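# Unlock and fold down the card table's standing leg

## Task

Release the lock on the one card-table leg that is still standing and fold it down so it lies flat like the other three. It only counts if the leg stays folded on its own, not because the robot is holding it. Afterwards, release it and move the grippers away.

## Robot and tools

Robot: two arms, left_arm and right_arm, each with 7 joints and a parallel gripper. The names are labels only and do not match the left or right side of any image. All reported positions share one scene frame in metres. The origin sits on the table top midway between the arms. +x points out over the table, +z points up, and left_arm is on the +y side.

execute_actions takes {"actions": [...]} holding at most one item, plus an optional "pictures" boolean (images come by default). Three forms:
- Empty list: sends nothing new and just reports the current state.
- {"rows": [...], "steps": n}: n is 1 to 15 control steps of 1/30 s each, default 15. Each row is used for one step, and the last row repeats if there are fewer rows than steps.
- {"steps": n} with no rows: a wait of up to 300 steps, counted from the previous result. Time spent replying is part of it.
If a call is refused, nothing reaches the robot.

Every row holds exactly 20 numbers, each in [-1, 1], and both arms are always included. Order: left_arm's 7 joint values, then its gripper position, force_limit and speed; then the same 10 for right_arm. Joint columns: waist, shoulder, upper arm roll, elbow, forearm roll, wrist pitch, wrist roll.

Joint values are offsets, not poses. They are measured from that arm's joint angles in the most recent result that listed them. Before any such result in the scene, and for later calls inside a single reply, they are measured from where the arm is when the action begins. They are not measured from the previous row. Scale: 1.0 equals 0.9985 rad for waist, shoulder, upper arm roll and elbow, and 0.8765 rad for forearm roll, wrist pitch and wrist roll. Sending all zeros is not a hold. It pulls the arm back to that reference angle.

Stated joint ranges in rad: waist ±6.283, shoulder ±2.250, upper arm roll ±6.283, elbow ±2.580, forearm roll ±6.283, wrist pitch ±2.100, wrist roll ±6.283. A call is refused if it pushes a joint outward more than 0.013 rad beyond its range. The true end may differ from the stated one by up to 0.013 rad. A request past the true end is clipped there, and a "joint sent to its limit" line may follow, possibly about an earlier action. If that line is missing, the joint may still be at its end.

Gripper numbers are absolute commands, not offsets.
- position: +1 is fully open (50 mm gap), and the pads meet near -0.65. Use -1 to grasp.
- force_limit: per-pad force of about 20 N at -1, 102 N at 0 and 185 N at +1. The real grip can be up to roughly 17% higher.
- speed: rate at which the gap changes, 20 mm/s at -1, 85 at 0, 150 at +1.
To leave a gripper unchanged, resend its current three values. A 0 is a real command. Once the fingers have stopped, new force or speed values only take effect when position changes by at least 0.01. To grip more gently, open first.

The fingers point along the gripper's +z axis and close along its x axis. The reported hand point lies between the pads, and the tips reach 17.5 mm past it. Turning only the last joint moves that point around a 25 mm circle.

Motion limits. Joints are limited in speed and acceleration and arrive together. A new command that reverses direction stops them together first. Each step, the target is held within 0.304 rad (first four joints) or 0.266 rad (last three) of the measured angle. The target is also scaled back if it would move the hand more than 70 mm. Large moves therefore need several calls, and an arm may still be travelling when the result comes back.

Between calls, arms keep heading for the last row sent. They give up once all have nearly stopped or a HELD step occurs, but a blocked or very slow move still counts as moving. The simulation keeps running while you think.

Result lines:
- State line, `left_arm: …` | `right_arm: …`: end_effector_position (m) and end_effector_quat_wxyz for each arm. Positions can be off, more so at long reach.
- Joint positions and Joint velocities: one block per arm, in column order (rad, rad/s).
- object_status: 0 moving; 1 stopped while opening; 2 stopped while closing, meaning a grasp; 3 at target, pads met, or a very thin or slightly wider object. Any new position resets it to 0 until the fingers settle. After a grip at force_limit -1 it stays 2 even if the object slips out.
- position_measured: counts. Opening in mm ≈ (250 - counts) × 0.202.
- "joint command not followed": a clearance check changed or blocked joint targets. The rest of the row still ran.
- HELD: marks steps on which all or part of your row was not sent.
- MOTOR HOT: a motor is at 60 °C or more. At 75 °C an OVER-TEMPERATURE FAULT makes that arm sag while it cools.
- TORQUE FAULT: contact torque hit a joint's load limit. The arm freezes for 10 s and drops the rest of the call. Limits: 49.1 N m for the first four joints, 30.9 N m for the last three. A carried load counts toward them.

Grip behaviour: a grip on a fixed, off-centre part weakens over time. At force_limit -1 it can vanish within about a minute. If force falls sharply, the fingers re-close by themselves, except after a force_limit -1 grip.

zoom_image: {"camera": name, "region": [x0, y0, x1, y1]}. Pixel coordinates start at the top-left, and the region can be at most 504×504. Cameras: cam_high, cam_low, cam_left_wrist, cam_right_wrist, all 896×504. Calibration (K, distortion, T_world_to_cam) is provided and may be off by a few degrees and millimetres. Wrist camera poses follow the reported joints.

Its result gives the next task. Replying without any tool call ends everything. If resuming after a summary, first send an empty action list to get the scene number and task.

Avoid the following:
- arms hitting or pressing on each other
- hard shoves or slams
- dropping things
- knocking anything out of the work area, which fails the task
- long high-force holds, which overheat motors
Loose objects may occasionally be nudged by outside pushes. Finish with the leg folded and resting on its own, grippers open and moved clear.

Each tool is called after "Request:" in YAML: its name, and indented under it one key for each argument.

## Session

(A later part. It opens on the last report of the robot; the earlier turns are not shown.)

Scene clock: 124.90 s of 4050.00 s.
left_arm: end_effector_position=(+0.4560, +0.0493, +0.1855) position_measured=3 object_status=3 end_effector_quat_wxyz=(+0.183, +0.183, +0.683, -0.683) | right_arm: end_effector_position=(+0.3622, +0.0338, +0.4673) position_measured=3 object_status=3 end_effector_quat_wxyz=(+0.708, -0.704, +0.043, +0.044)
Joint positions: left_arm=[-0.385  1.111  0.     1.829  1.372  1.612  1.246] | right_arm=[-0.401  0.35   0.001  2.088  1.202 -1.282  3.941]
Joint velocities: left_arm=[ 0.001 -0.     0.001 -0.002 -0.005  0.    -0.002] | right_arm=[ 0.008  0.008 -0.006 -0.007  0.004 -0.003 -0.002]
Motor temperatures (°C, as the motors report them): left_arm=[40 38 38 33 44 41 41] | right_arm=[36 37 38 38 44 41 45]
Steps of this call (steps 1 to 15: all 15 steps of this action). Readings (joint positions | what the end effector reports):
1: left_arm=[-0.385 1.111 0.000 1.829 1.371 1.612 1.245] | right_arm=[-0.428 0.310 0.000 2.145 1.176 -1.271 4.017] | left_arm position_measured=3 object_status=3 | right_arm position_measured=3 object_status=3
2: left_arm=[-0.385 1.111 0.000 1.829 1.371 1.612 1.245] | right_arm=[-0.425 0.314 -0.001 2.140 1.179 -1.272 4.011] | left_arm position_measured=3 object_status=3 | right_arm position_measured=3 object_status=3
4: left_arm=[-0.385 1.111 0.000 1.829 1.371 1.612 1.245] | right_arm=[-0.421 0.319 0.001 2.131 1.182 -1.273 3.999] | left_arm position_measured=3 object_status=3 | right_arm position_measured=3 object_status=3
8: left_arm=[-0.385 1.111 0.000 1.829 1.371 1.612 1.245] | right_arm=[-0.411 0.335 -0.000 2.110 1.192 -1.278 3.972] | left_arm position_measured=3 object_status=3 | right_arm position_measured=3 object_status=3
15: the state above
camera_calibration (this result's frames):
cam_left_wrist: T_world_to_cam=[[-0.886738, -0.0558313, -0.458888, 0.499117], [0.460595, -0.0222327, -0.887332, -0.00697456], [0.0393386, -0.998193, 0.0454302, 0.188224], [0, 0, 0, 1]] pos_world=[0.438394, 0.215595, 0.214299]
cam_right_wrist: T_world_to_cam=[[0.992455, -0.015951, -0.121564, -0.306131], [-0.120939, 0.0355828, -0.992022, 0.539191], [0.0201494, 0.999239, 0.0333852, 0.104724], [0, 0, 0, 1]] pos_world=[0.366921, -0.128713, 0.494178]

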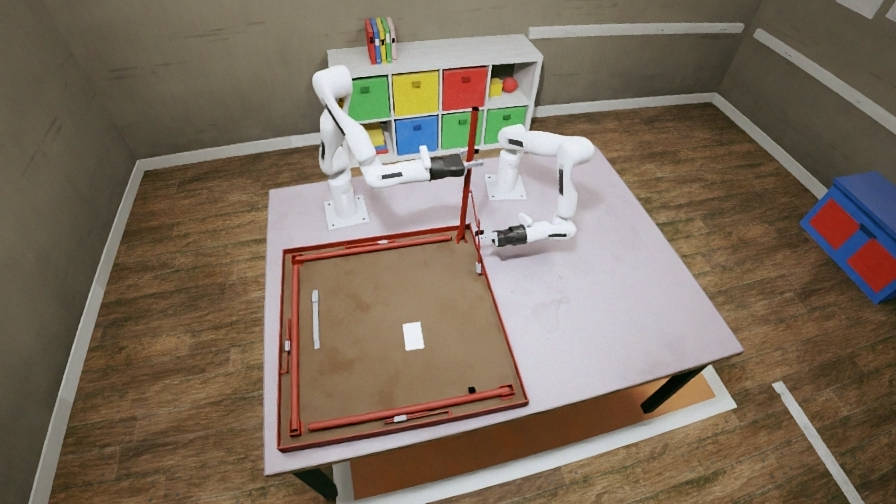

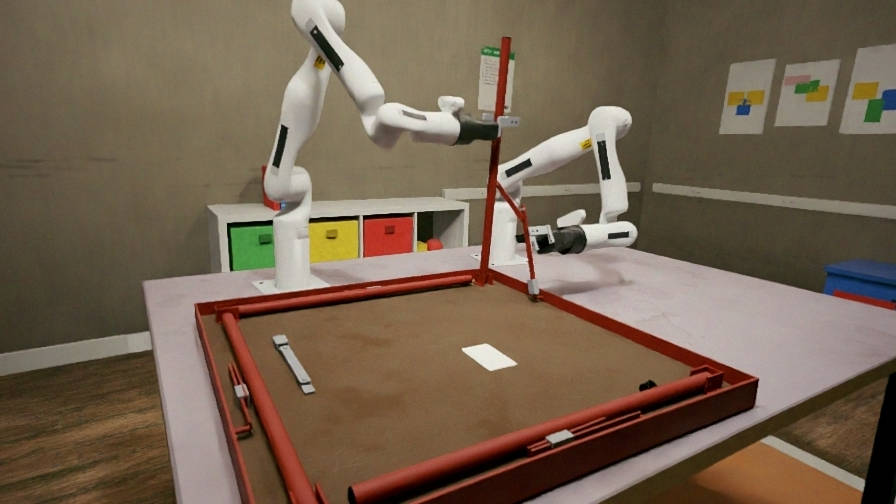

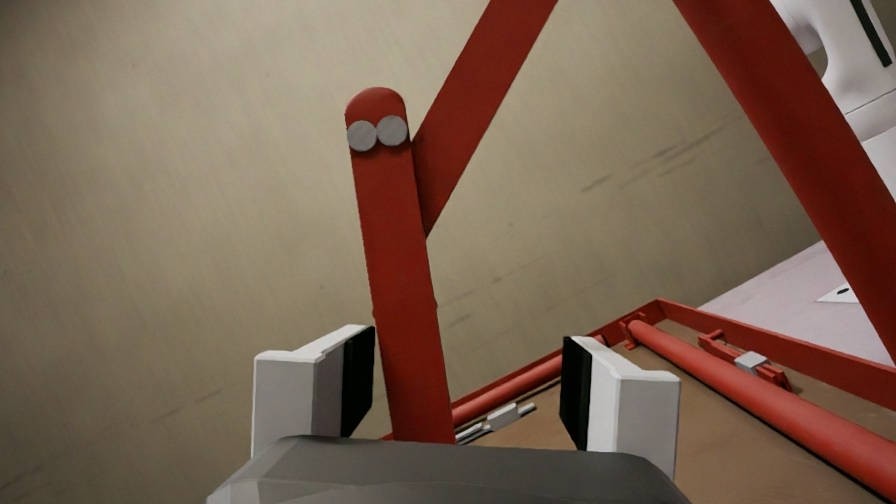

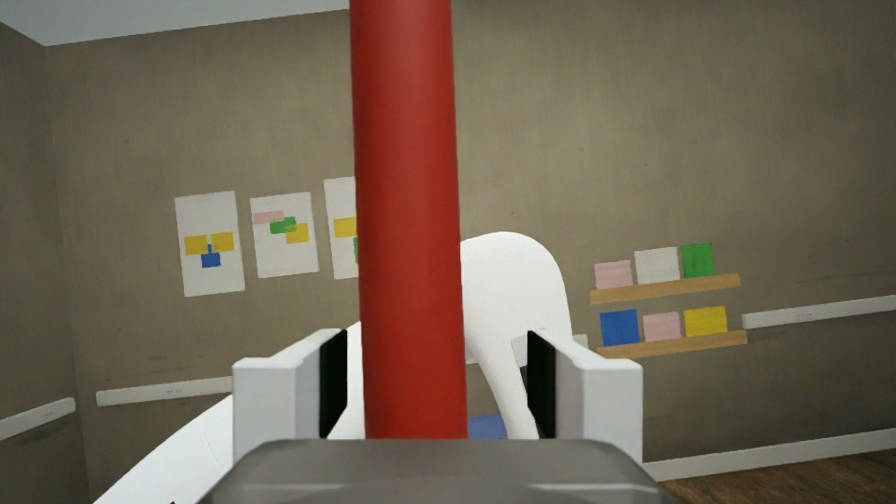

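Request:
execute_actions:
  actions:
    - {"rows":[[0,0,0,0,0,0,0,1,-0.5,0.5, 0,0,0,0,0,0,0,0.4,-0.5,0],[0,0,0,0,0,0,0,1,-0.5,0.5, 0,0,0,0,0,0,0,0.4,-0.5,0],[0,0,0,0,0,0,0,1,-0.5,0.5, 0,0,0,0,0,0,0,0.4,-0.5,0],[0,0,0,0,0,0,0,1,-0.5,0.5, 0,0,0,0,0,0,0,0.4,-0.5,0],[0,0,0,0,0,0,0,1,-0.5,0.5, 0,0,0,0,0,0,0,0.4,-0.5,0],[0,0,0,0,0,0,0,1,-0.5,0.5, 0,0,0,0,0,0,0,0.4,-0.5,0],[-0.05,0,0,0,-0.057,0,0,1,-0.5,0.5, 0,0,0,0,0,0,0,0.4,-0.5,0],[-0.1,0,0,0,-0.114,0,0,1,-0.5,0.5, 0,0,0,0,0,0,0,0.4,-0.5,0],[-0.15,0,0,0,-0.171,0,0,1,-0.5,0.5, 0,0,0,0,0,0,0,0.4,-0.5,0],[-0.2,0,0,0,-0.228,0,0,1,-0.5,0.5, 0,0,0,0,0,0,0,0.4,-0.5,0],[-0.5,0,0,0,-0.57,0,0,1,-0.5,0.5, 0,0,0,0,0,0,0,0.4,-0.5,0]]}
  pictures: false

Request:
execute_actions:
  actions:
    - {"steps":15}
  pictures: false

Request:
execute_actions:
  actions:
    - {"rows":[[0,0,0,0,0,0,0,1,-0.5,0.5, 0.028,0.045,0,-0.059,0.03,-0.013,-0.088,0.4,-0.5,0],[0,0,0,0,0,0,0,1,-0.5,0.5, 0.028,0.045,0,-0.059,0.03,-0.013,-0.088,0.4,-0.5,0],[0,0,0,0,0,0,0,1,-0.5,0.5, 0.028,0.045,0,-0.059,0.03,-0.013,-0.088,0.4,-0.5,0],[0,0,0,0,0,0,0,1,-0.5,0.5, 0.055,0.089,0,-0.118,0.06,-0.026,-0.175,0.4,-0.5,0],[0,0,0,0,0,0,0,1,-0.5,0.5, 0.055,0.089,0,-0.118,0.06,-0.026,-0.175,0.4,-0.5,0],[0,0,0,0,0,0,0,1,-0.5,0.5, 0.055,0.089,0,-0.118,0.06,-0.026,-0.175,0.4,-0.5,0],[0,0,0,0,0,0,0,1,-0.5,0.5, 0.083,0.134,0,-0.176,0.09,-0.04,-0.262,0.4,-0.5,0],[0,0,0,0,0,0,0,1,-0.5,0.5, 0.083,0.134,0,-0.176,0.09,-0.04,-0.262,0.4,-0.5,0],[0,0,0,0,0,0,0,1,-0.5,0.5, 0.083,0.134,0,-0.176,0.09,-0.04,-0.262,0.4,-0.5,0],[0,0,0,0,0,0,0,1,-0.5,0.5, 0.11,0.178,0,-0.235,0.121,-0.053,-0.35,0.4,-0.5,0]]}

Scene clock: 132.27 s of 4050.00 s.
left_arm: end_effector_position=(+0.4448, +0.1281, +0.1753) position_measured=3 object_status=3 end_effector_quat_wxyz=(+0.185, +0.174, +0.696, -0.671) | right_arm: end_effector_position=(+0.3622, +0.0338, +0.4673) position_measured=92 object_status=3 end_effector_quat_wxyz=(+0.708, -0.704, +0.043, +0.044)
Joint positions: left_arm=[-0.571  1.111  0.001  1.829  1.206  1.612  1.246] | right_arm=[-0.401  0.35   0.001  2.088  1.202 -1.282  3.941]
Joint velocities: left_arm=[-0.971  0.    -0.008 -0.003 -0.846 -0.001 -0.   ] | right_arm=[-0.    -0.     0.     0.001  0.     0.    -0.   ]
Motor temperatures (°C, as the motors report them): left_arm=[40 38 38 33 44 41 41] | right_arm=[36 37 38 38 44 41 45]
Steps of this call (steps 1 to 15: the robot went on to your last target; steps 16 to 90: nothing new was sent; then 3.87 s passed at rest; steps 91 to 105: all 15 steps of this action). Readings (joint positions | what the end effector reports):
91: left_arm=[-0.385 1.111 0.000 1.829 1.371 1.612 1.245] | right_arm=[-0.401 0.351 0.000 2.088 1.202 -1.282 3.941] | left_arm position_measured=3 object_status=3 | right_arm position_measured=13 object_status=0
92: left_arm=[-0.385 1.111 0.000 1.829 1.371 1.612 1.245] | right_arm=[-0.401 0.350 0.001 2.088 1.202 -1.282 3.941] | left_arm position_measured=3 object_status=3 | right_arm position_measured=27 object_status=0
94: left_arm=[-0.385 1.111 0.000 1.829 1.372 1.612 1.246] | right_arm=[-0.401 0.350 0.000 2.088 1.202 -1.282 3.941] | left_arm position_measured=3 object_status=3 | right_arm position_measured=55 object_status=0
98: left_arm=[-0.393 1.111 0.001 1.829 1.366 1.612 1.246] | right_arm=[-0.401 0.350 0.001 2.088 1.202 -1.282 3.941] | left_arm position_measured=3 object_status=3 | right_arm position_measured=92 object_status=0
105: the state above

Scene clock: 132.77 s of 4050.00 s.
left_arm: end_effector_position=(+0.3748, +0.2479, +0.1563) position_measured=3 object_status=3 end_effector_quat_wxyz=(+0.161, +0.174, +0.717, -0.656) | right_arm: end_effector_position=(+0.3623, +0.0337, +0.4673) position_measured=92 object_status=3 end_effector_quat_wxyz=(+0.708, -0.704, +0.044, +0.044)
Joint positions: left_arm=[-0.88   1.111 -0.     1.829  0.872  1.612  1.246] | right_arm=[-0.401  0.35   0.001  2.088  1.202 -1.282  3.941]
Joint velocities: left_arm=[-0.038 -0.001  0.014  0.     0.007  0.002  0.   ] | right_arm=[ 0.001  0.001 -0.     0.    -0.    -0.    -0.001]
Motor temperatures (°C, as the motors report them): left_arm=[40 38 38 33 44 41 41] | right_arm=[36 37 38 38 44 41 45]
Steps of this call (steps 1 to 15: the robot went on to your last target). Readings (joint positions | what the end effector reports):
1: left_arm=[-0.604 1.111 0.001 1.829 1.178 1.612 1.246] | right_arm=[-0.401 0.350 0.001 2.088 1.202 -1.282 3.941] | left_arm position_measured=3 object_status=3 | right_arm position_measured=92 object_status=3
2: left_arm=[-0.637 1.111 0.001 1.829 1.149 1.612 1.246] | right_arm=[-0.401 0.350 0.001 2.088 1.202 -1.282 3.941] | left_arm position_measured=3 object_status=3 | right_arm position_measured=92 object_status=3
4: left_arm=[-0.700 1.111 0.000 1.828 1.086 1.612 1.246] | right_arm=[-0.401 0.350 0.001 2.088 1.202 -1.282 3.941] | left_arm position_measured=3 object_status=3 | right_arm position_measured=92 object_status=3
8: left_arm=[-0.820 1.111 -0.001 1.829 0.945 1.612 1.246] | right_arm=[-0.401 0.350 0.001 2.088 1.202 -1.282 3.941] | left_arm position_measured=3 object_status=3 | right_arm position_measured=92 object_status=3
15: the state above

Scene clock: 133.27 s of 4050.00 s.
left_arm: end_effector_position=(+0.3748, +0.2479, +0.1563) position_measured=3 object_status=3 end_effector_quat_wxyz=(+0.161, +0.174, +0.717, -0.656) | right_arm: end_effector_position=(+0.4557, +0.0260, +0.4449) position_measured=92 object_status=3 end_effector_quat_wxyz=(+0.696, -0.697, +0.123, +0.121)
Joint positions: left_arm=[-0.88   1.111 -0.     1.829  0.872  1.612  1.246] | right_arm=[-0.294  0.523  0.003  1.858  1.306 -1.325  3.637]
Joint velocities: left_arm=[-0.001  0.     0.     0.001 -0.001  0.001 -0.   ] | right_arm=[ 0.032  0.048  0.009 -0.091  0.05  -0.015 -0.139]
Motor temperatures (°C, as the motors report them): left_arm=[40 39 38 33 44 41 41] | right_arm=[36 37 38 38 44 41 45]
Steps of this call (steps 1 to 15: all 15 steps of this action). Readings (joint positions | what the end effector reports):
1: left_arm=[-0.880 1.111 -0.000 1.829 0.872 1.612 1.246] | right_arm=[-0.400 0.351 0.000 2.087 1.202 -1.282 3.940] | left_arm position_measured=3 object_status=3 | right_arm position_measured=92 object_status=3
2: left_arm=[-0.878 1.111 -0.001 1.829 0.872 1.612 1.246] | right_arm=[-0.397 0.356 -0.000 2.082 1.205 -1.284 3.934] | left_arm position_measured=3 object_status=3 | right_arm position_measured=92 object_status=3
4: left_arm=[-0.879 1.111 -0.000 1.829 0.872 1.612 1.246] | right_arm=[-0.383 0.379 -0.001 2.054 1.217 -1.290 3.899] | left_arm position_measured=3 object_status=3 | right_arm position_measured=92 object_status=3
8: left_arm=[-0.880 1.111 -0.000 1.829 0.872 1.612 1.246] | right_arm=[-0.345 0.440 0.000 1.971 1.253 -1.304 3.789] | left_arm position_measured=3 object_status=3 | right_arm position_measured=92 object_status=3
15: the state above
camera_calibration (this result's frames):
cam_left_wrist: T_world_to_cam=[[-0.90572, -0.0207227, -0.423369, 0.4177], [0.421567, 0.0600668, -0.904806, 0.00587591], [0.0441804, -0.997979, -0.0456678, 0.403315], [0, 0, 0, 1]] pos_world=[0.358023, 0.410803, 0.200576]
cam_right_wrist: T_world_to_cam=[[0.940991, -0.0206989, -0.337797, -0.28201], [-0.337166, 0.0288712, -0.941003, 0.604563], [0.0292303, 0.999369, 0.0201886, 0.113077], [0, 0, 0, 1]] pos_world=[0.465902, -0.136297, 0.47135]

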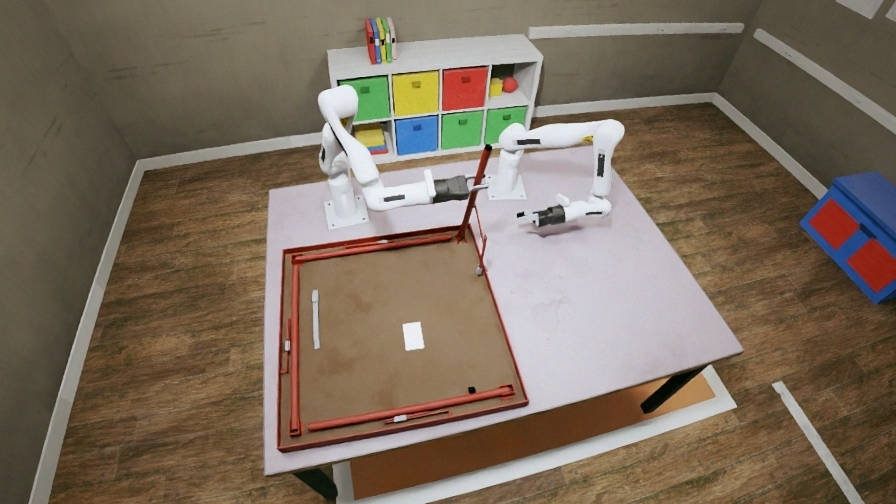

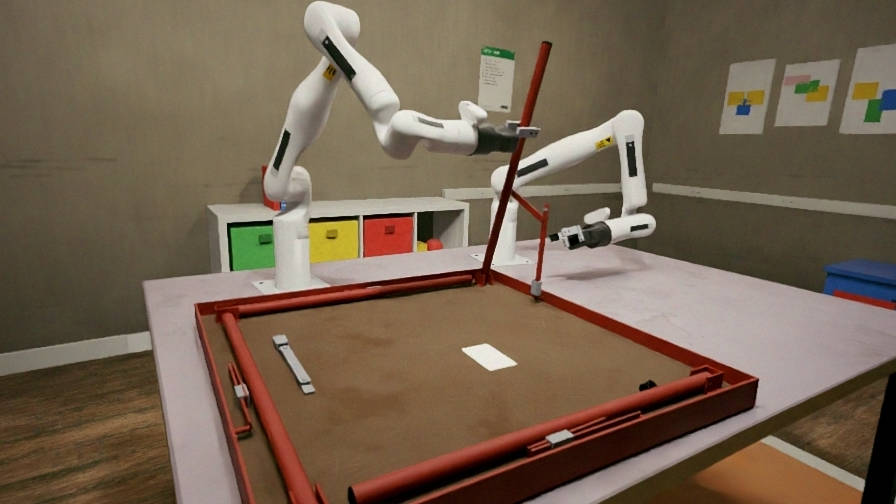

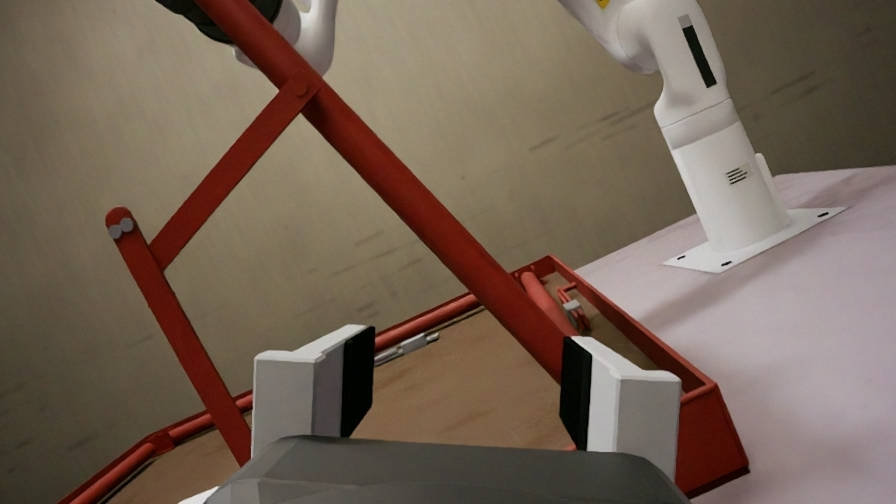

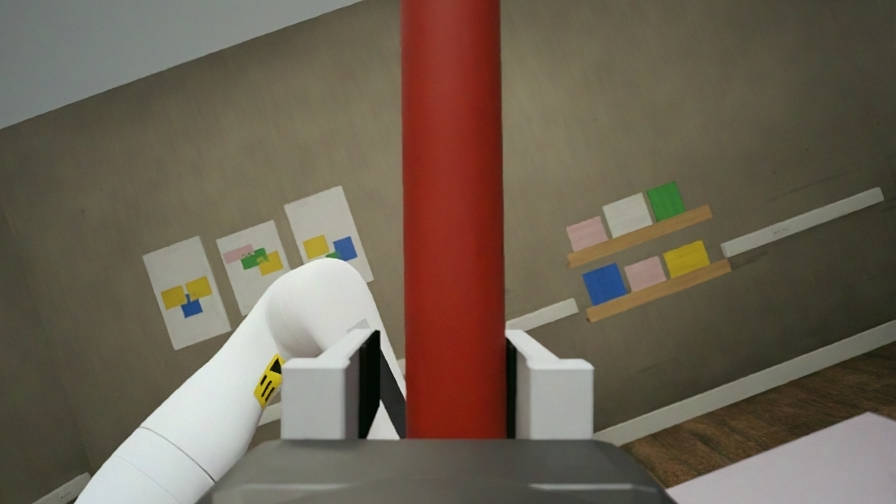

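Request:
execute_actions:
  actions:
    - {"rows":[[0,0,0,0,0,0,0,1,-0.5,0.5, 0.01,0.084,0,-0.067,-0.055,-0.021,-0.073,0.8,-0.5,-1],[0,0,0,0,0,0,0,1,-0.5,0.5, 0.01,0.084,0,-0.067,-0.055,-0.021,-0.073,0.8,-0.5,-1],[0,0,0,0,0,0,0,1,-0.5,0.5, 0.01,0.084,0,-0.067,-0.055,-0.021,-0.073,0.8,-0.5,-1],[0,0,0,0,0,0,0,1,-0.5,0.5, 0.02,0.168,0,-0.135,-0.11,-0.043,-0.146,0.8,-0.5,-1],[0,0,0,0,0,0,0,1,-0.5,0.5, 0.02,0.168,0,-0.135,-0.11,-0.043,-0.146,0.8,-0.5,-1],[0,0,0,0,0,0,0,1,-0.5,0.5, 0.02,0.168,0,-0.135,-0.11,-0.043,-0.146,0.8,-0.5,-1],[0,0,0,0,0,0,0,1,-0.5,0.5, 0.03,0.21,-0.003,-0.168,-0.138,-0.054,-0.183,0.8,-0.5,-1]]}
  pictures: false

Request:
execute_actions:
  actions:
    - {"rows":[[0,0,0,0,0,0,0,1,-0.5,0.5, 0.005,0.052,0,-0.042,-0.034,-0.013,-0.046,0.8,-0.5,-1],[0,0,0,0,0,0,0,1,-0.5,0.5, 0.005,0.052,0,-0.042,-0.034,-0.013,-0.046,0.8,-0.5,-1],[0,0,0,0,0,0,0,1,-0.5,0.5, 0.005,0.052,0,-0.042,-0.034,-0.013,-0.046,0.8,-0.5,-1],[0,0,0,0,0,0,0,1,-0.5,0.5, 0.01,0.105,0,-0.084,-0.069,-0.027,-0.091,0.8,-0.5,-1],[0,0,0,0,0,0,0,1,-0.5,0.5, 0.01,0.105,0,-0.084,-0.069,-0.027,-0.091,0.8,-0.5,-1],[0,0,0,0,0,0,0,1,-0.5,0.5, 0.01,0.105,0,-0.084,-0.069,-0.027,-0.091,0.8,-0.5,-1],[0,0,0,0,0,0,0,1,-0.5,0.5, 0.015,0.157,0,-0.126,-0.103,-0.04,-0.137,0.8,-0.5,-1],[0,0,0,0,0,0,0,1,-0.5,0.5, 0.015,0.157,0,-0.126,-0.103,-0.04,-0.137,0.8,-0.5,-1],[0,0,0,0,0,0,0,1,-0.5,0.5, 0.015,0.157,0,-0.126,-0.103,-0.04,-0.137,0.8,-0.5,-1],[0,0,0,0,0,0,0,1,-0.5,0.5, 0.02,0.21,0,-0.169,-0.137,-0.053,-0.182,0.8,-0.5,-1]]}
  pictures: false

Request:
execute_actions:
  actions:
    - {"steps":8}

Scene clock: 148.37 s of 4050.00 s.
left_arm: end_effector_position=(+0.3748, +0.2479, +0.1563) position_measured=3 object_status=3 end_effector_quat_wxyz=(+0.161, +0.174, +0.717, -0.656) | right_arm: end_effector_position=(+0.5518, +0.0276, +0.4144) position_measured=44 object_status=0 end_effector_quat_wxyz=(+0.718, -0.636, +0.221, +0.176)
Joint positions: left_arm=[-0.88   1.111 -0.     1.829  0.872  1.612  1.246] | right_arm=[-0.264  0.73   0.001  1.692  1.185 -1.371  3.476]
Joint velocities: left_arm=[-0.001  0.001  0.001 -0.     0.001 -0.     0.   ] | right_arm=[ 0.005  0.028 -0.011 -0.023 -0.006 -0.014 -0.   ]
Motor temperatures (°C, as the motors report them): left_arm=[40 39 38 33 44 41 41] | right_arm=[36 37 38 39 44 41 45]
Steps of this call (steps 1 to 15: the robot went on to your last target; steps 16 to 90: nothing new was sent; then 11.60 s passed at rest; steps 91 to 105: all 15 steps of this action). Readings (joint positions | what the end effector reports):
91: left_arm=[-0.880 1.111 -0.000 1.829 0.872 1.612 1.246] | right_arm=[-0.291 0.529 0.001 1.852 1.307 -1.328 3.634] | left_arm position_measured=3 object_status=3 | right_arm position_measured=90 object_status=0
92: left_arm=[-0.880 1.111 -0.000 1.829 0.872 1.612 1.246] | right_arm=[-0.290 0.536 0.000 1.848 1.304 -1.330 3.630] | left_arm position_measured=3 object_status=3 | right_arm position_measured=86 object_status=0
94: left_arm=[-0.880 1.111 -0.000 1.829 0.872 1.612 1.246] | right_arm=[-0.288 0.566 0.000 1.826 1.288 -1.336 3.609] | left_arm position_measured=3 object_status=3 | right_arm position_measured=80 object_status=0
98: left_arm=[-0.880 1.111 -0.000 1.829 0.872 1.612 1.246] | right_arm=[-0.276 0.667 0.002 1.745 1.226 -1.356 3.530] | left_arm position_measured=3 object_status=3 | right_arm position_measured=67 object_status=0
105: the state above

Scene clock: 148.87 s of 4050.00 s.
left_arm: end_effector_position=(+0.3748, +0.2479, +0.1563) position_measured=3 object_status=3 end_effector_quat_wxyz=(+0.161, +0.174, +0.717, -0.656) | right_arm: end_effector_position=(+0.6345, +0.0213, +0.3651) position_measured=32 object_status=3 end_effector_quat_wxyz=(+0.731, -0.564, +0.305, +0.231)
Joint positions: left_arm=[-0.88   1.111 -0.     1.829  0.872  1.612  1.246] | right_arm=[-0.245  0.936  0.003  1.527  1.066 -1.414  3.317]
Joint velocities: left_arm=[ 0.    -0.001  0.001  0.001  0.001 -0.     0.   ] | right_arm=[ 0.01   0.043  0.007 -0.035 -0.031 -0.011 -0.043]
Motor temperatures (°C, as the motors report them): left_arm=[40 39 38 33 44 41 41] | right_arm=[36 37 38 39 44 41 45]
Steps of this call (steps 1 to 15: all 15 steps of this action). Readings (joint positions | what the end effector reports):
1: left_arm=[-0.880 1.111 -0.000 1.829 0.872 1.612 1.246] | right_arm=[-0.264 0.732 0.001 1.690 1.184 -1.372 3.476] | left_arm position_measured=3 object_status=3 | right_arm position_measured=40 object_status=0
2: left_arm=[-0.880 1.111 -0.000 1.829 0.872 1.612 1.246] | right_arm=[-0.263 0.739 0.000 1.685 1.181 -1.374 3.472] | left_arm position_measured=3 object_status=3 | right_arm position_measured=37 object_status=0
4: left_arm=[-0.880 1.111 -0.000 1.829 0.872 1.612 1.246] | right_arm=[-0.261 0.768 -0.000 1.663 1.166 -1.380 3.451] | left_arm position_measured=3 object_status=3 | right_arm position_measured=32 object_status=0
8: left_arm=[-0.880 1.111 -0.000 1.829 0.872 1.612 1.246] | right_arm=[-0.254 0.841 0.001 1.605 1.123 -1.395 3.394] | left_arm position_measured=3 object_status=3 | right_arm position_measured=32 object_status=0
15: the state above

Scene clock: 149.13 s of 4050.00 s.
left_arm: end_effector_position=(+0.3748, +0.2479, +0.1563) position_measured=3 object_status=3 end_effector_quat_wxyz=(+0.161, +0.174, +0.717, -0.656) | right_arm: end_effector_position=(+0.6356, +0.0212, +0.3646) position_measured=32 object_status=3 end_effector_quat_wxyz=(+0.732, -0.563, +0.305, +0.232)
Joint positions: left_arm=[-0.88   1.111 -0.     1.829  0.872  1.612  1.246] | right_arm=[-0.244  0.94   0.002  1.523  1.065 -1.417  3.317]
Joint velocities: left_arm=[ 0.001  0.     0.     0.     0.    -0.    -0.   ] | right_arm=[ 0.001  0.004 -0.002 -0.002 -0.    -0.    -0.001]
Motor temperatures (°C, as the motors report them): left_arm=[40 39 38 33 44 41 41] | right_arm=[36 37 38 39 44 41 45]
Steps of this call (steps 1 to 8: the robot went on to your last target). Readings (joint positions | what the end effector reports):
1: left_arm=[-0.880 1.111 -0.000 1.829 0.872 1.612 1.246] | right_arm=[-0.244 0.937 0.003 1.526 1.065 -1.415 3.317] | left_arm position_measured=3 object_status=3 | right_arm position_measured=32 object_status=3
2: left_arm=[-0.880 1.111 -0.000 1.829 0.872 1.612 1.246] | right_arm=[-0.244 0.938 0.002 1.525 1.065 -1.416 3.316] | left_arm position_measured=3 object_status=3 | right_arm position_measured=32 object_status=3
4: left_arm=[-0.880 1.111 -0.000 1.829 0.872 1.612 1.246] | right_arm=[-0.244 0.939 0.002 1.524 1.065 -1.416 3.316] | left_arm position_measured=3 object_status=3 | right_arm position_measured=32 object_status=3
8: the state above
camera_calibration (this result's frames):
cam_left_wrist: T_world_to_cam=[[-0.905718, -0.0207237, -0.423373, 0.417702], [0.421571, 0.0600703, -0.904803, 0.00587177], [0.044183, -0.997979, -0.0456703, 0.403315], [0, 0, 0, 1]] pos_world=[0.358025, 0.410803, 0.200576]
cam_right_wrist: T_world_to_cam=[[0.70399, -0.021557, -0.709883, -0.192205], [-0.675773, 0.28714, -0.678883, 0.703992], [0.218471, 0.957646, 0.187576, -0.06615], [0, 0, 0, 1]] pos_world=[0.625501, -0.14294, 0.353893]

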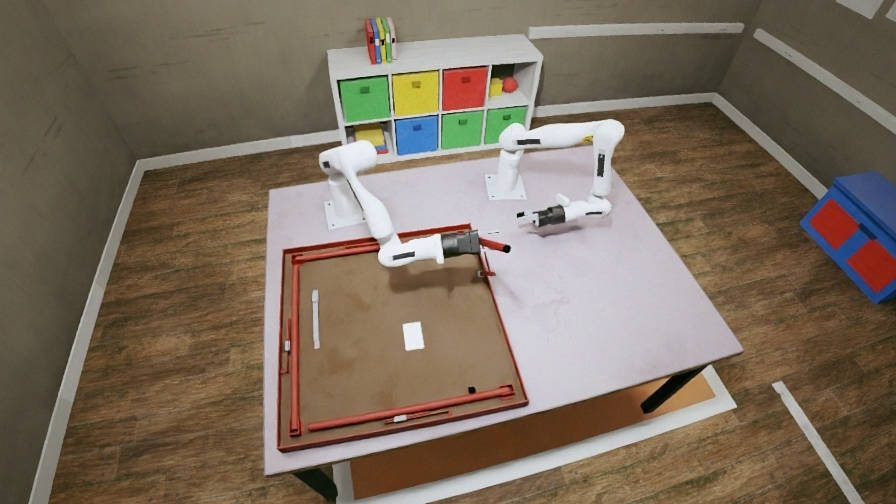

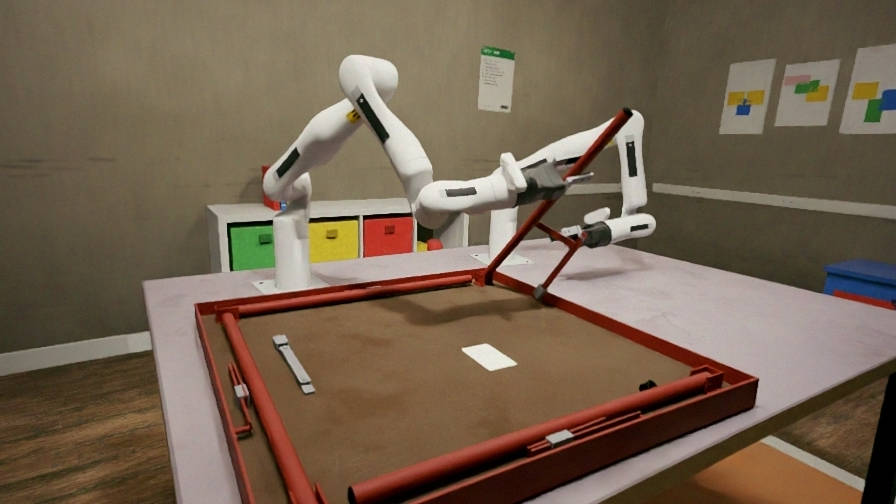

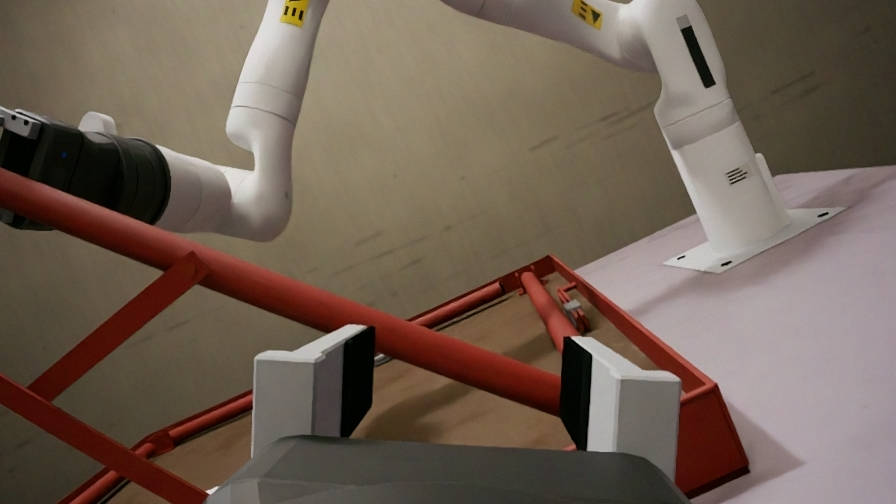

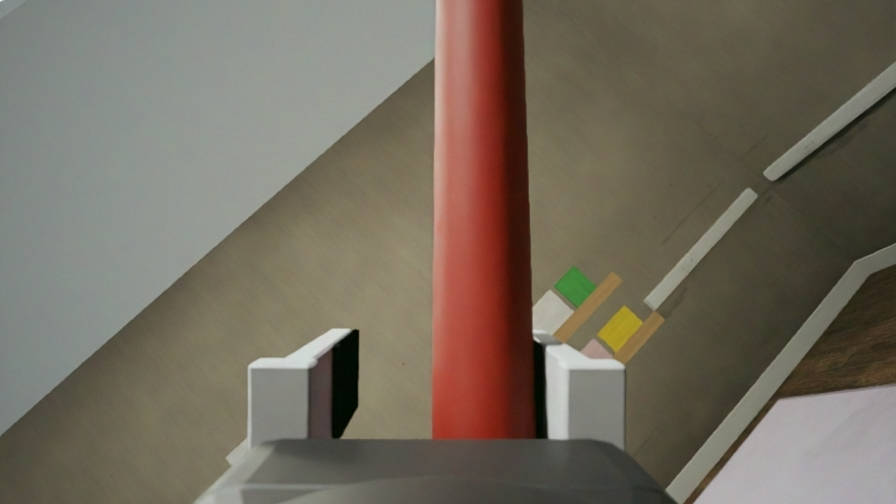

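Request:
execute_actions:
  actions:
    - {"rows":[[0,0,0,0,0,0,0,1,-0.5,0.5, -0.009,0.01,0,-0.012,-0.028,0.084,-0.027,0.8,-0.5,-1],[0,0,0,0,0,0,0,1,-0.5,0.5, -0.009,0.01,0,-0.012,-0.028,0.084,-0.027,0.8,-0.5,-1],[0,0,0,0,0,0,0,1,-0.5,0.5, -0.009,0.01,0,-0.012,-0.028,0.084,-0.027,0.8,-0.5,-1],[0,0,0,0,0,0,0,1,-0.5,0.5, -0.019,0.02,0,-0.024,-0.055,0.168,-0.054,0.8,-0.5,-1],[0,0,0,0,0,0,0,1,-0.5,0.5, -0.019,0.02,0,-0.024,-0.055,0.168,-0.054,0.8,-0.5,-1],[0,0,0,0,0,0,0,1,-0.5,0.5, -0.019,0.02,0,-0.024,-0.055,0.168,-0.054,0.8,-0.5,-1],[0,0,0,0,0,0,0,1,-0.5,0.5, -0.028,0.03,0,-0.036,-0.083,0.252,-0.081,0.8,-0.5,-1],[0,0,0,0,0,0,0,1,-0.5,0.5, -0.028,0.03,0,-0.036,-0.083,0.252,-0.081,0.8,-0.5,-1],[0,0,0,0,0,0,0,1,-0.5,0.5, -0.028,0.03,0,-0.036,-0.083,0.252,-0.081,0.8,-0.5,-1],[0,0,0,0,0,0,0,1,-0.5,0.5, -0.038,0.04,0,-0.048,-0.11,0.335,-0.108,0.8,-0.5,-1]]}
  pictures: false

Request:
execute_actions:
  actions:
    - {"rows":[[0,0,0,0,0,0,0,1,-0.5,0.5, -0.009,0.01,0,-0.012,-0.028,0.084,-0.027,0.8,-0.5,-1],[0,0,0,0,0,0,0,1,-0.5,0.5, -0.009,0.01,0,-0.012,-0.028,0.084,-0.027,0.8,-0.5,-1],[0,0,0,0,0,0,0,1,-0.5,0.5, -0.009,0.01,0,-0.012,-0.028,0.084,-0.027,0.8,-0.5,-1],[0,0,0,0,0,0,0,1,-0.5,0.5, -0.019,0.02,0,-0.024,-0.055,0.168,-0.054,0.8,-0.5,-1],[0,0,0,0,0,0,0,1,-0.5,0.5, -0.019,0.02,0,-0.024,-0.055,0.168,-0.054,0.8,-0.5,-1],[0,0,0,0,0,0,0,1,-0.5,0.5, -0.019,0.02,0,-0.024,-0.055,0.168,-0.054,0.8,-0.5,-1],[0,0,0,0,0,0,0,1,-0.5,0.5, -0.028,0.03,0,-0.036,-0.083,0.252,-0.081,0.8,-0.5,-1],[0,0,0,0,0,0,0,1,-0.5,0.5, -0.028,0.03,0,-0.036,-0.083,0.252,-0.081,0.8,-0.5,-1],[0,0,0,0,0,0,0,1,-0.5,0.5, -0.028,0.03,0,-0.036,-0.083,0.252,-0.081,0.8,-0.5,-1],[0,0,0,0,0,0,0,1,-0.5,0.5, -0.038,0.041,0,-0.049,-0.11,0.335,-0.108,0.8,-0.5,-1]]}
  pictures: false

Request:
execute_actions:
  actions:
    - {"steps":8}

Scene clock: 156.97 s of 4050.00 s.
left_arm: end_effector_position=(+0.3748, +0.2479, +0.1563) position_measured=3 object_status=3 end_effector_quat_wxyz=(+0.161, +0.174, +0.717, -0.655) | right_arm: end_effector_position=(+0.7091, +0.0241, +0.2786) position_measured=32 object_status=3 end_effector_quat_wxyz=(+0.672, -0.561, +0.445, +0.189)
Joint positions: left_arm=[-0.88   1.111 -0.     1.829  0.872  1.612  1.246] | right_arm=[-0.276  0.985  0.006  1.481  0.97  -1.12   3.222]
Joint velocities: left_arm=[ 0.     0.001  0.001 -0.001  0.001 -0.001  0.   ] | right_arm=[-0.004  0.002 -0.002 -0.005 -0.003  0.019 -0.008]
Motor temperatures (°C, as the motors report them): left_arm=[40 39 38 33 44 41 41] | right_arm=[36 38 38 39 44 41 45]
Steps of this call (steps 1 to 15: the robot went on to your last target; steps 16 to 90: nothing new was sent; then 4.33 s passed at rest; steps 91 to 105: all 15 steps of this action). Readings (joint positions | what the end effector reports):
91: left_arm=[-0.880 1.111 -0.000 1.829 0.872 1.612 1.246] | right_arm=[-0.244 0.941 0.002 1.523 1.064 -1.415 3.316] | left_arm position_measured=3 object_status=3 | right_arm position_measured=32 object_status=3
92: left_arm=[-0.880 1.111 -0.000 1.829 0.872 1.612 1.246] | right_arm=[-0.245 0.942 0.002 1.521 1.061 -1.407 3.313] | left_arm position_measured=3 object_status=3 | right_arm position_measured=32 object_status=3
94: left_arm=[-0.880 1.111 -0.000 1.829 0.872 1.612 1.246] | right_arm=[-0.251 0.949 0.002 1.514 1.046 -1.363 3.299] | left_arm position_measured=3 object_status=3 | right_arm position_measured=32 object_status=3
98: left_arm=[-0.880 1.111 -0.000 1.829 0.872 1.612 1.246] | right_arm=[-0.263 0.964 0.004 1.499 1.012 -1.254 3.264] | left_arm position_measured=3 object_status=3 | right_arm position_measured=32 object_status=3
105: the state above

Scene clock: 157.47 s of 4050.00 s.
left_arm: end_effector_position=(+0.3748, +0.2479, +0.1563) position_measured=3 object_status=3 end_effector_quat_wxyz=(+0.161, +0.174, +0.717, -0.655) | right_arm: end_effector_position=(+0.7621, +0.0085, +0.1905) position_measured=32 object_status=3 end_effector_quat_wxyz=(+0.600, -0.535, +0.576, +0.148)
Joint positions: left_arm=[-0.88   1.111 -0.     1.829  0.872  1.612  1.246] | right_arm=[-0.312  1.029  0.007  1.435  0.874 -0.825  3.127]
Joint velocities: left_arm=[-0.    -0.    -0.001  0.     0.001  0.001  0.   ] | right_arm=[ 0.002  0.008  0.009 -0.008 -0.012  0.029 -0.009]
Motor temperatures (°C, as the motors report them): left_arm=[40 39 38 33 44 41 41] | right_arm=[36 38 38 39 44 41 45]
Steps of this call (steps 1 to 15: all 15 steps of this action). Readings (joint positions | what the end effector reports):
1: left_arm=[-0.880 1.111 -0.000 1.829 0.872 1.612 1.246] | right_arm=[-0.276 0.986 0.006 1.481 0.969 -1.119 3.221] | left_arm position_measured=3 object_status=3 | right_arm position_measured=32 object_status=3
2: left_arm=[-0.880 1.111 -0.000 1.829 0.872 1.612 1.246] | right_arm=[-0.277 0.988 0.006 1.479 0.966 -1.110 3.218] | left_arm position_measured=3 object_status=3 | right_arm position_measured=32 object_status=3
4: left_arm=[-0.880 1.111 -0.000 1.829 0.872 1.612 1.246] | right_arm=[-0.281 0.995 0.006 1.473 0.952 -1.067 3.204] | left_arm position_measured=3 object_status=3 | right_arm position_measured=32 object_status=3
8: left_arm=[-0.880 1.111 -0.000 1.829 0.872 1.612 1.246] | right_arm=[-0.296 1.010 0.007 1.456 0.917 -0.958 3.170] | left_arm position_measured=3 object_status=3 | right_arm position_measured=32 object_status=3
15: the state above

Scene clock: 157.73 s of 4050.00 s.
left_arm: end_effector_position=(+0.3748, +0.2479, +0.1563) position_measured=3 object_status=3 end_effector_quat_wxyz=(+0.161, +0.174, +0.717, -0.655) | right_arm: end_effector_position=(+0.7623, +0.0085, +0.1902) position_measured=32 object_status=3 end_effector_quat_wxyz=(+0.600, -0.535, +0.576, +0.148)
Joint positions: left_arm=[-0.88   1.111 -0.     1.829  0.872  1.612  1.246] | right_arm=[-0.313  1.03   0.007  1.434  0.874 -0.825  3.127]
Joint velocities: left_arm=[ 0.    -0.     0.     0.001  0.001 -0.     0.   ] | right_arm=[-0.     0.     0.    -0.001  0.     0.    -0.001]
Motor temperatures (°C, as the motors report them): left_arm=[40 39 38 33 44 41 41] | right_arm=[36 38 38 39 44 41 45]
Steps of this call (steps 1 to 8: the robot went on to your last target). Readings (joint positions | what the end effector reports):
1: left_arm=[-0.880 1.111 -0.000 1.829 0.872 1.612 1.246] | right_arm=[-0.312 1.030 0.007 1.435 0.874 -0.825 3.127] | left_arm position_measured=3 object_status=3 | right_arm position_measured=32 object_status=3
2: left_arm=[-0.880 1.111 -0.000 1.829 0.872 1.612 1.246] | right_arm=[-0.312 1.030 0.007 1.435 0.874 -0.825 3.127] | left_arm position_measured=3 object_status=3 | right_arm position_measured=32 object_status=3
4: left_arm=[-0.880 1.111 -0.000 1.829 0.872 1.612 1.246] | right_arm=[-0.312 1.030 0.007 1.434 0.874 -0.825 3.127] | left_arm position_measured=3 object_status=3 | right_arm position_measured=32 object_status=3
8: the state above
camera_calibration (this result's frames):
cam_left_wrist: T_world_to_cam=[[-0.905716, -0.0207244, -0.423378, 0.417704], [0.421576, 0.0600738, -0.904801, 0.00586748], [0.0441854, -0.997979, -0.0456729, 0.403315], [0, 0, 0, 1]] pos_world=[0.358027, 0.410804, 0.200576]
cam_right_wrist: T_world_to_cam=[[0.284609, -0.454358, -0.844131, -0.0565971], [-0.776963, 0.406465, -0.480745, 0.713242], [0.56154, 0.792682, -0.237336, -0.228264], [0, 0, 0, 1]] pos_world=[0.69845, -0.134682, 0.240937]

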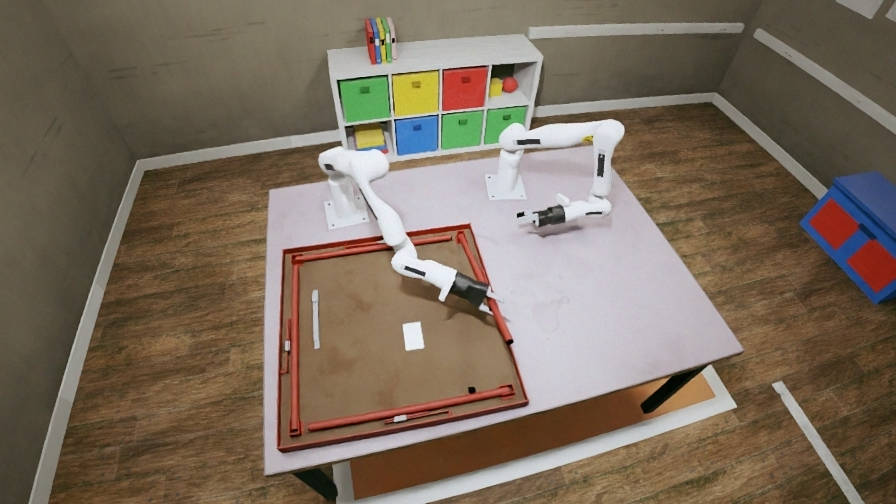

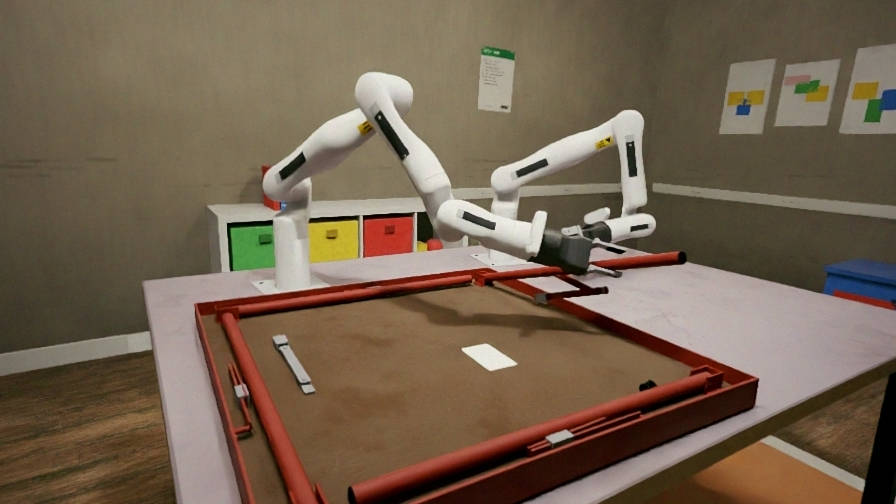

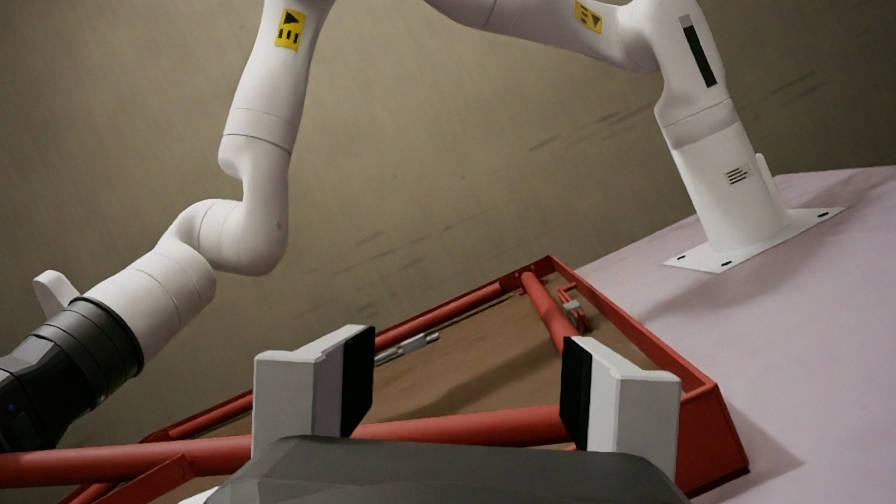

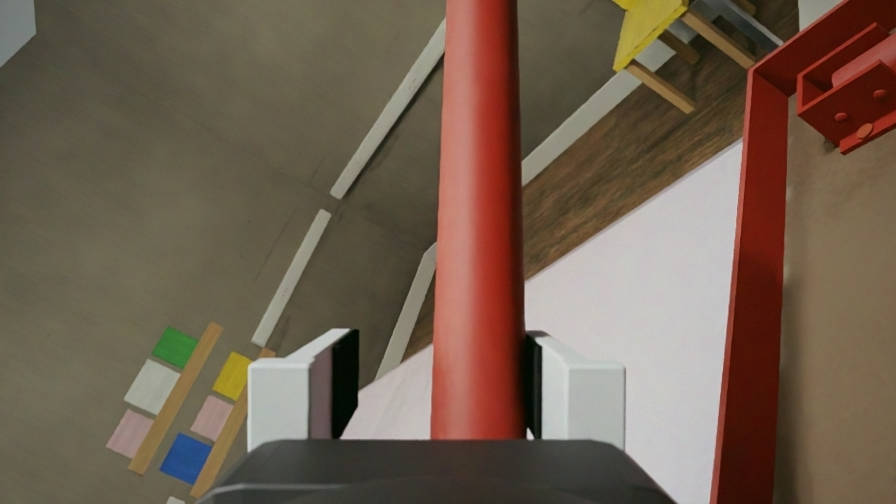

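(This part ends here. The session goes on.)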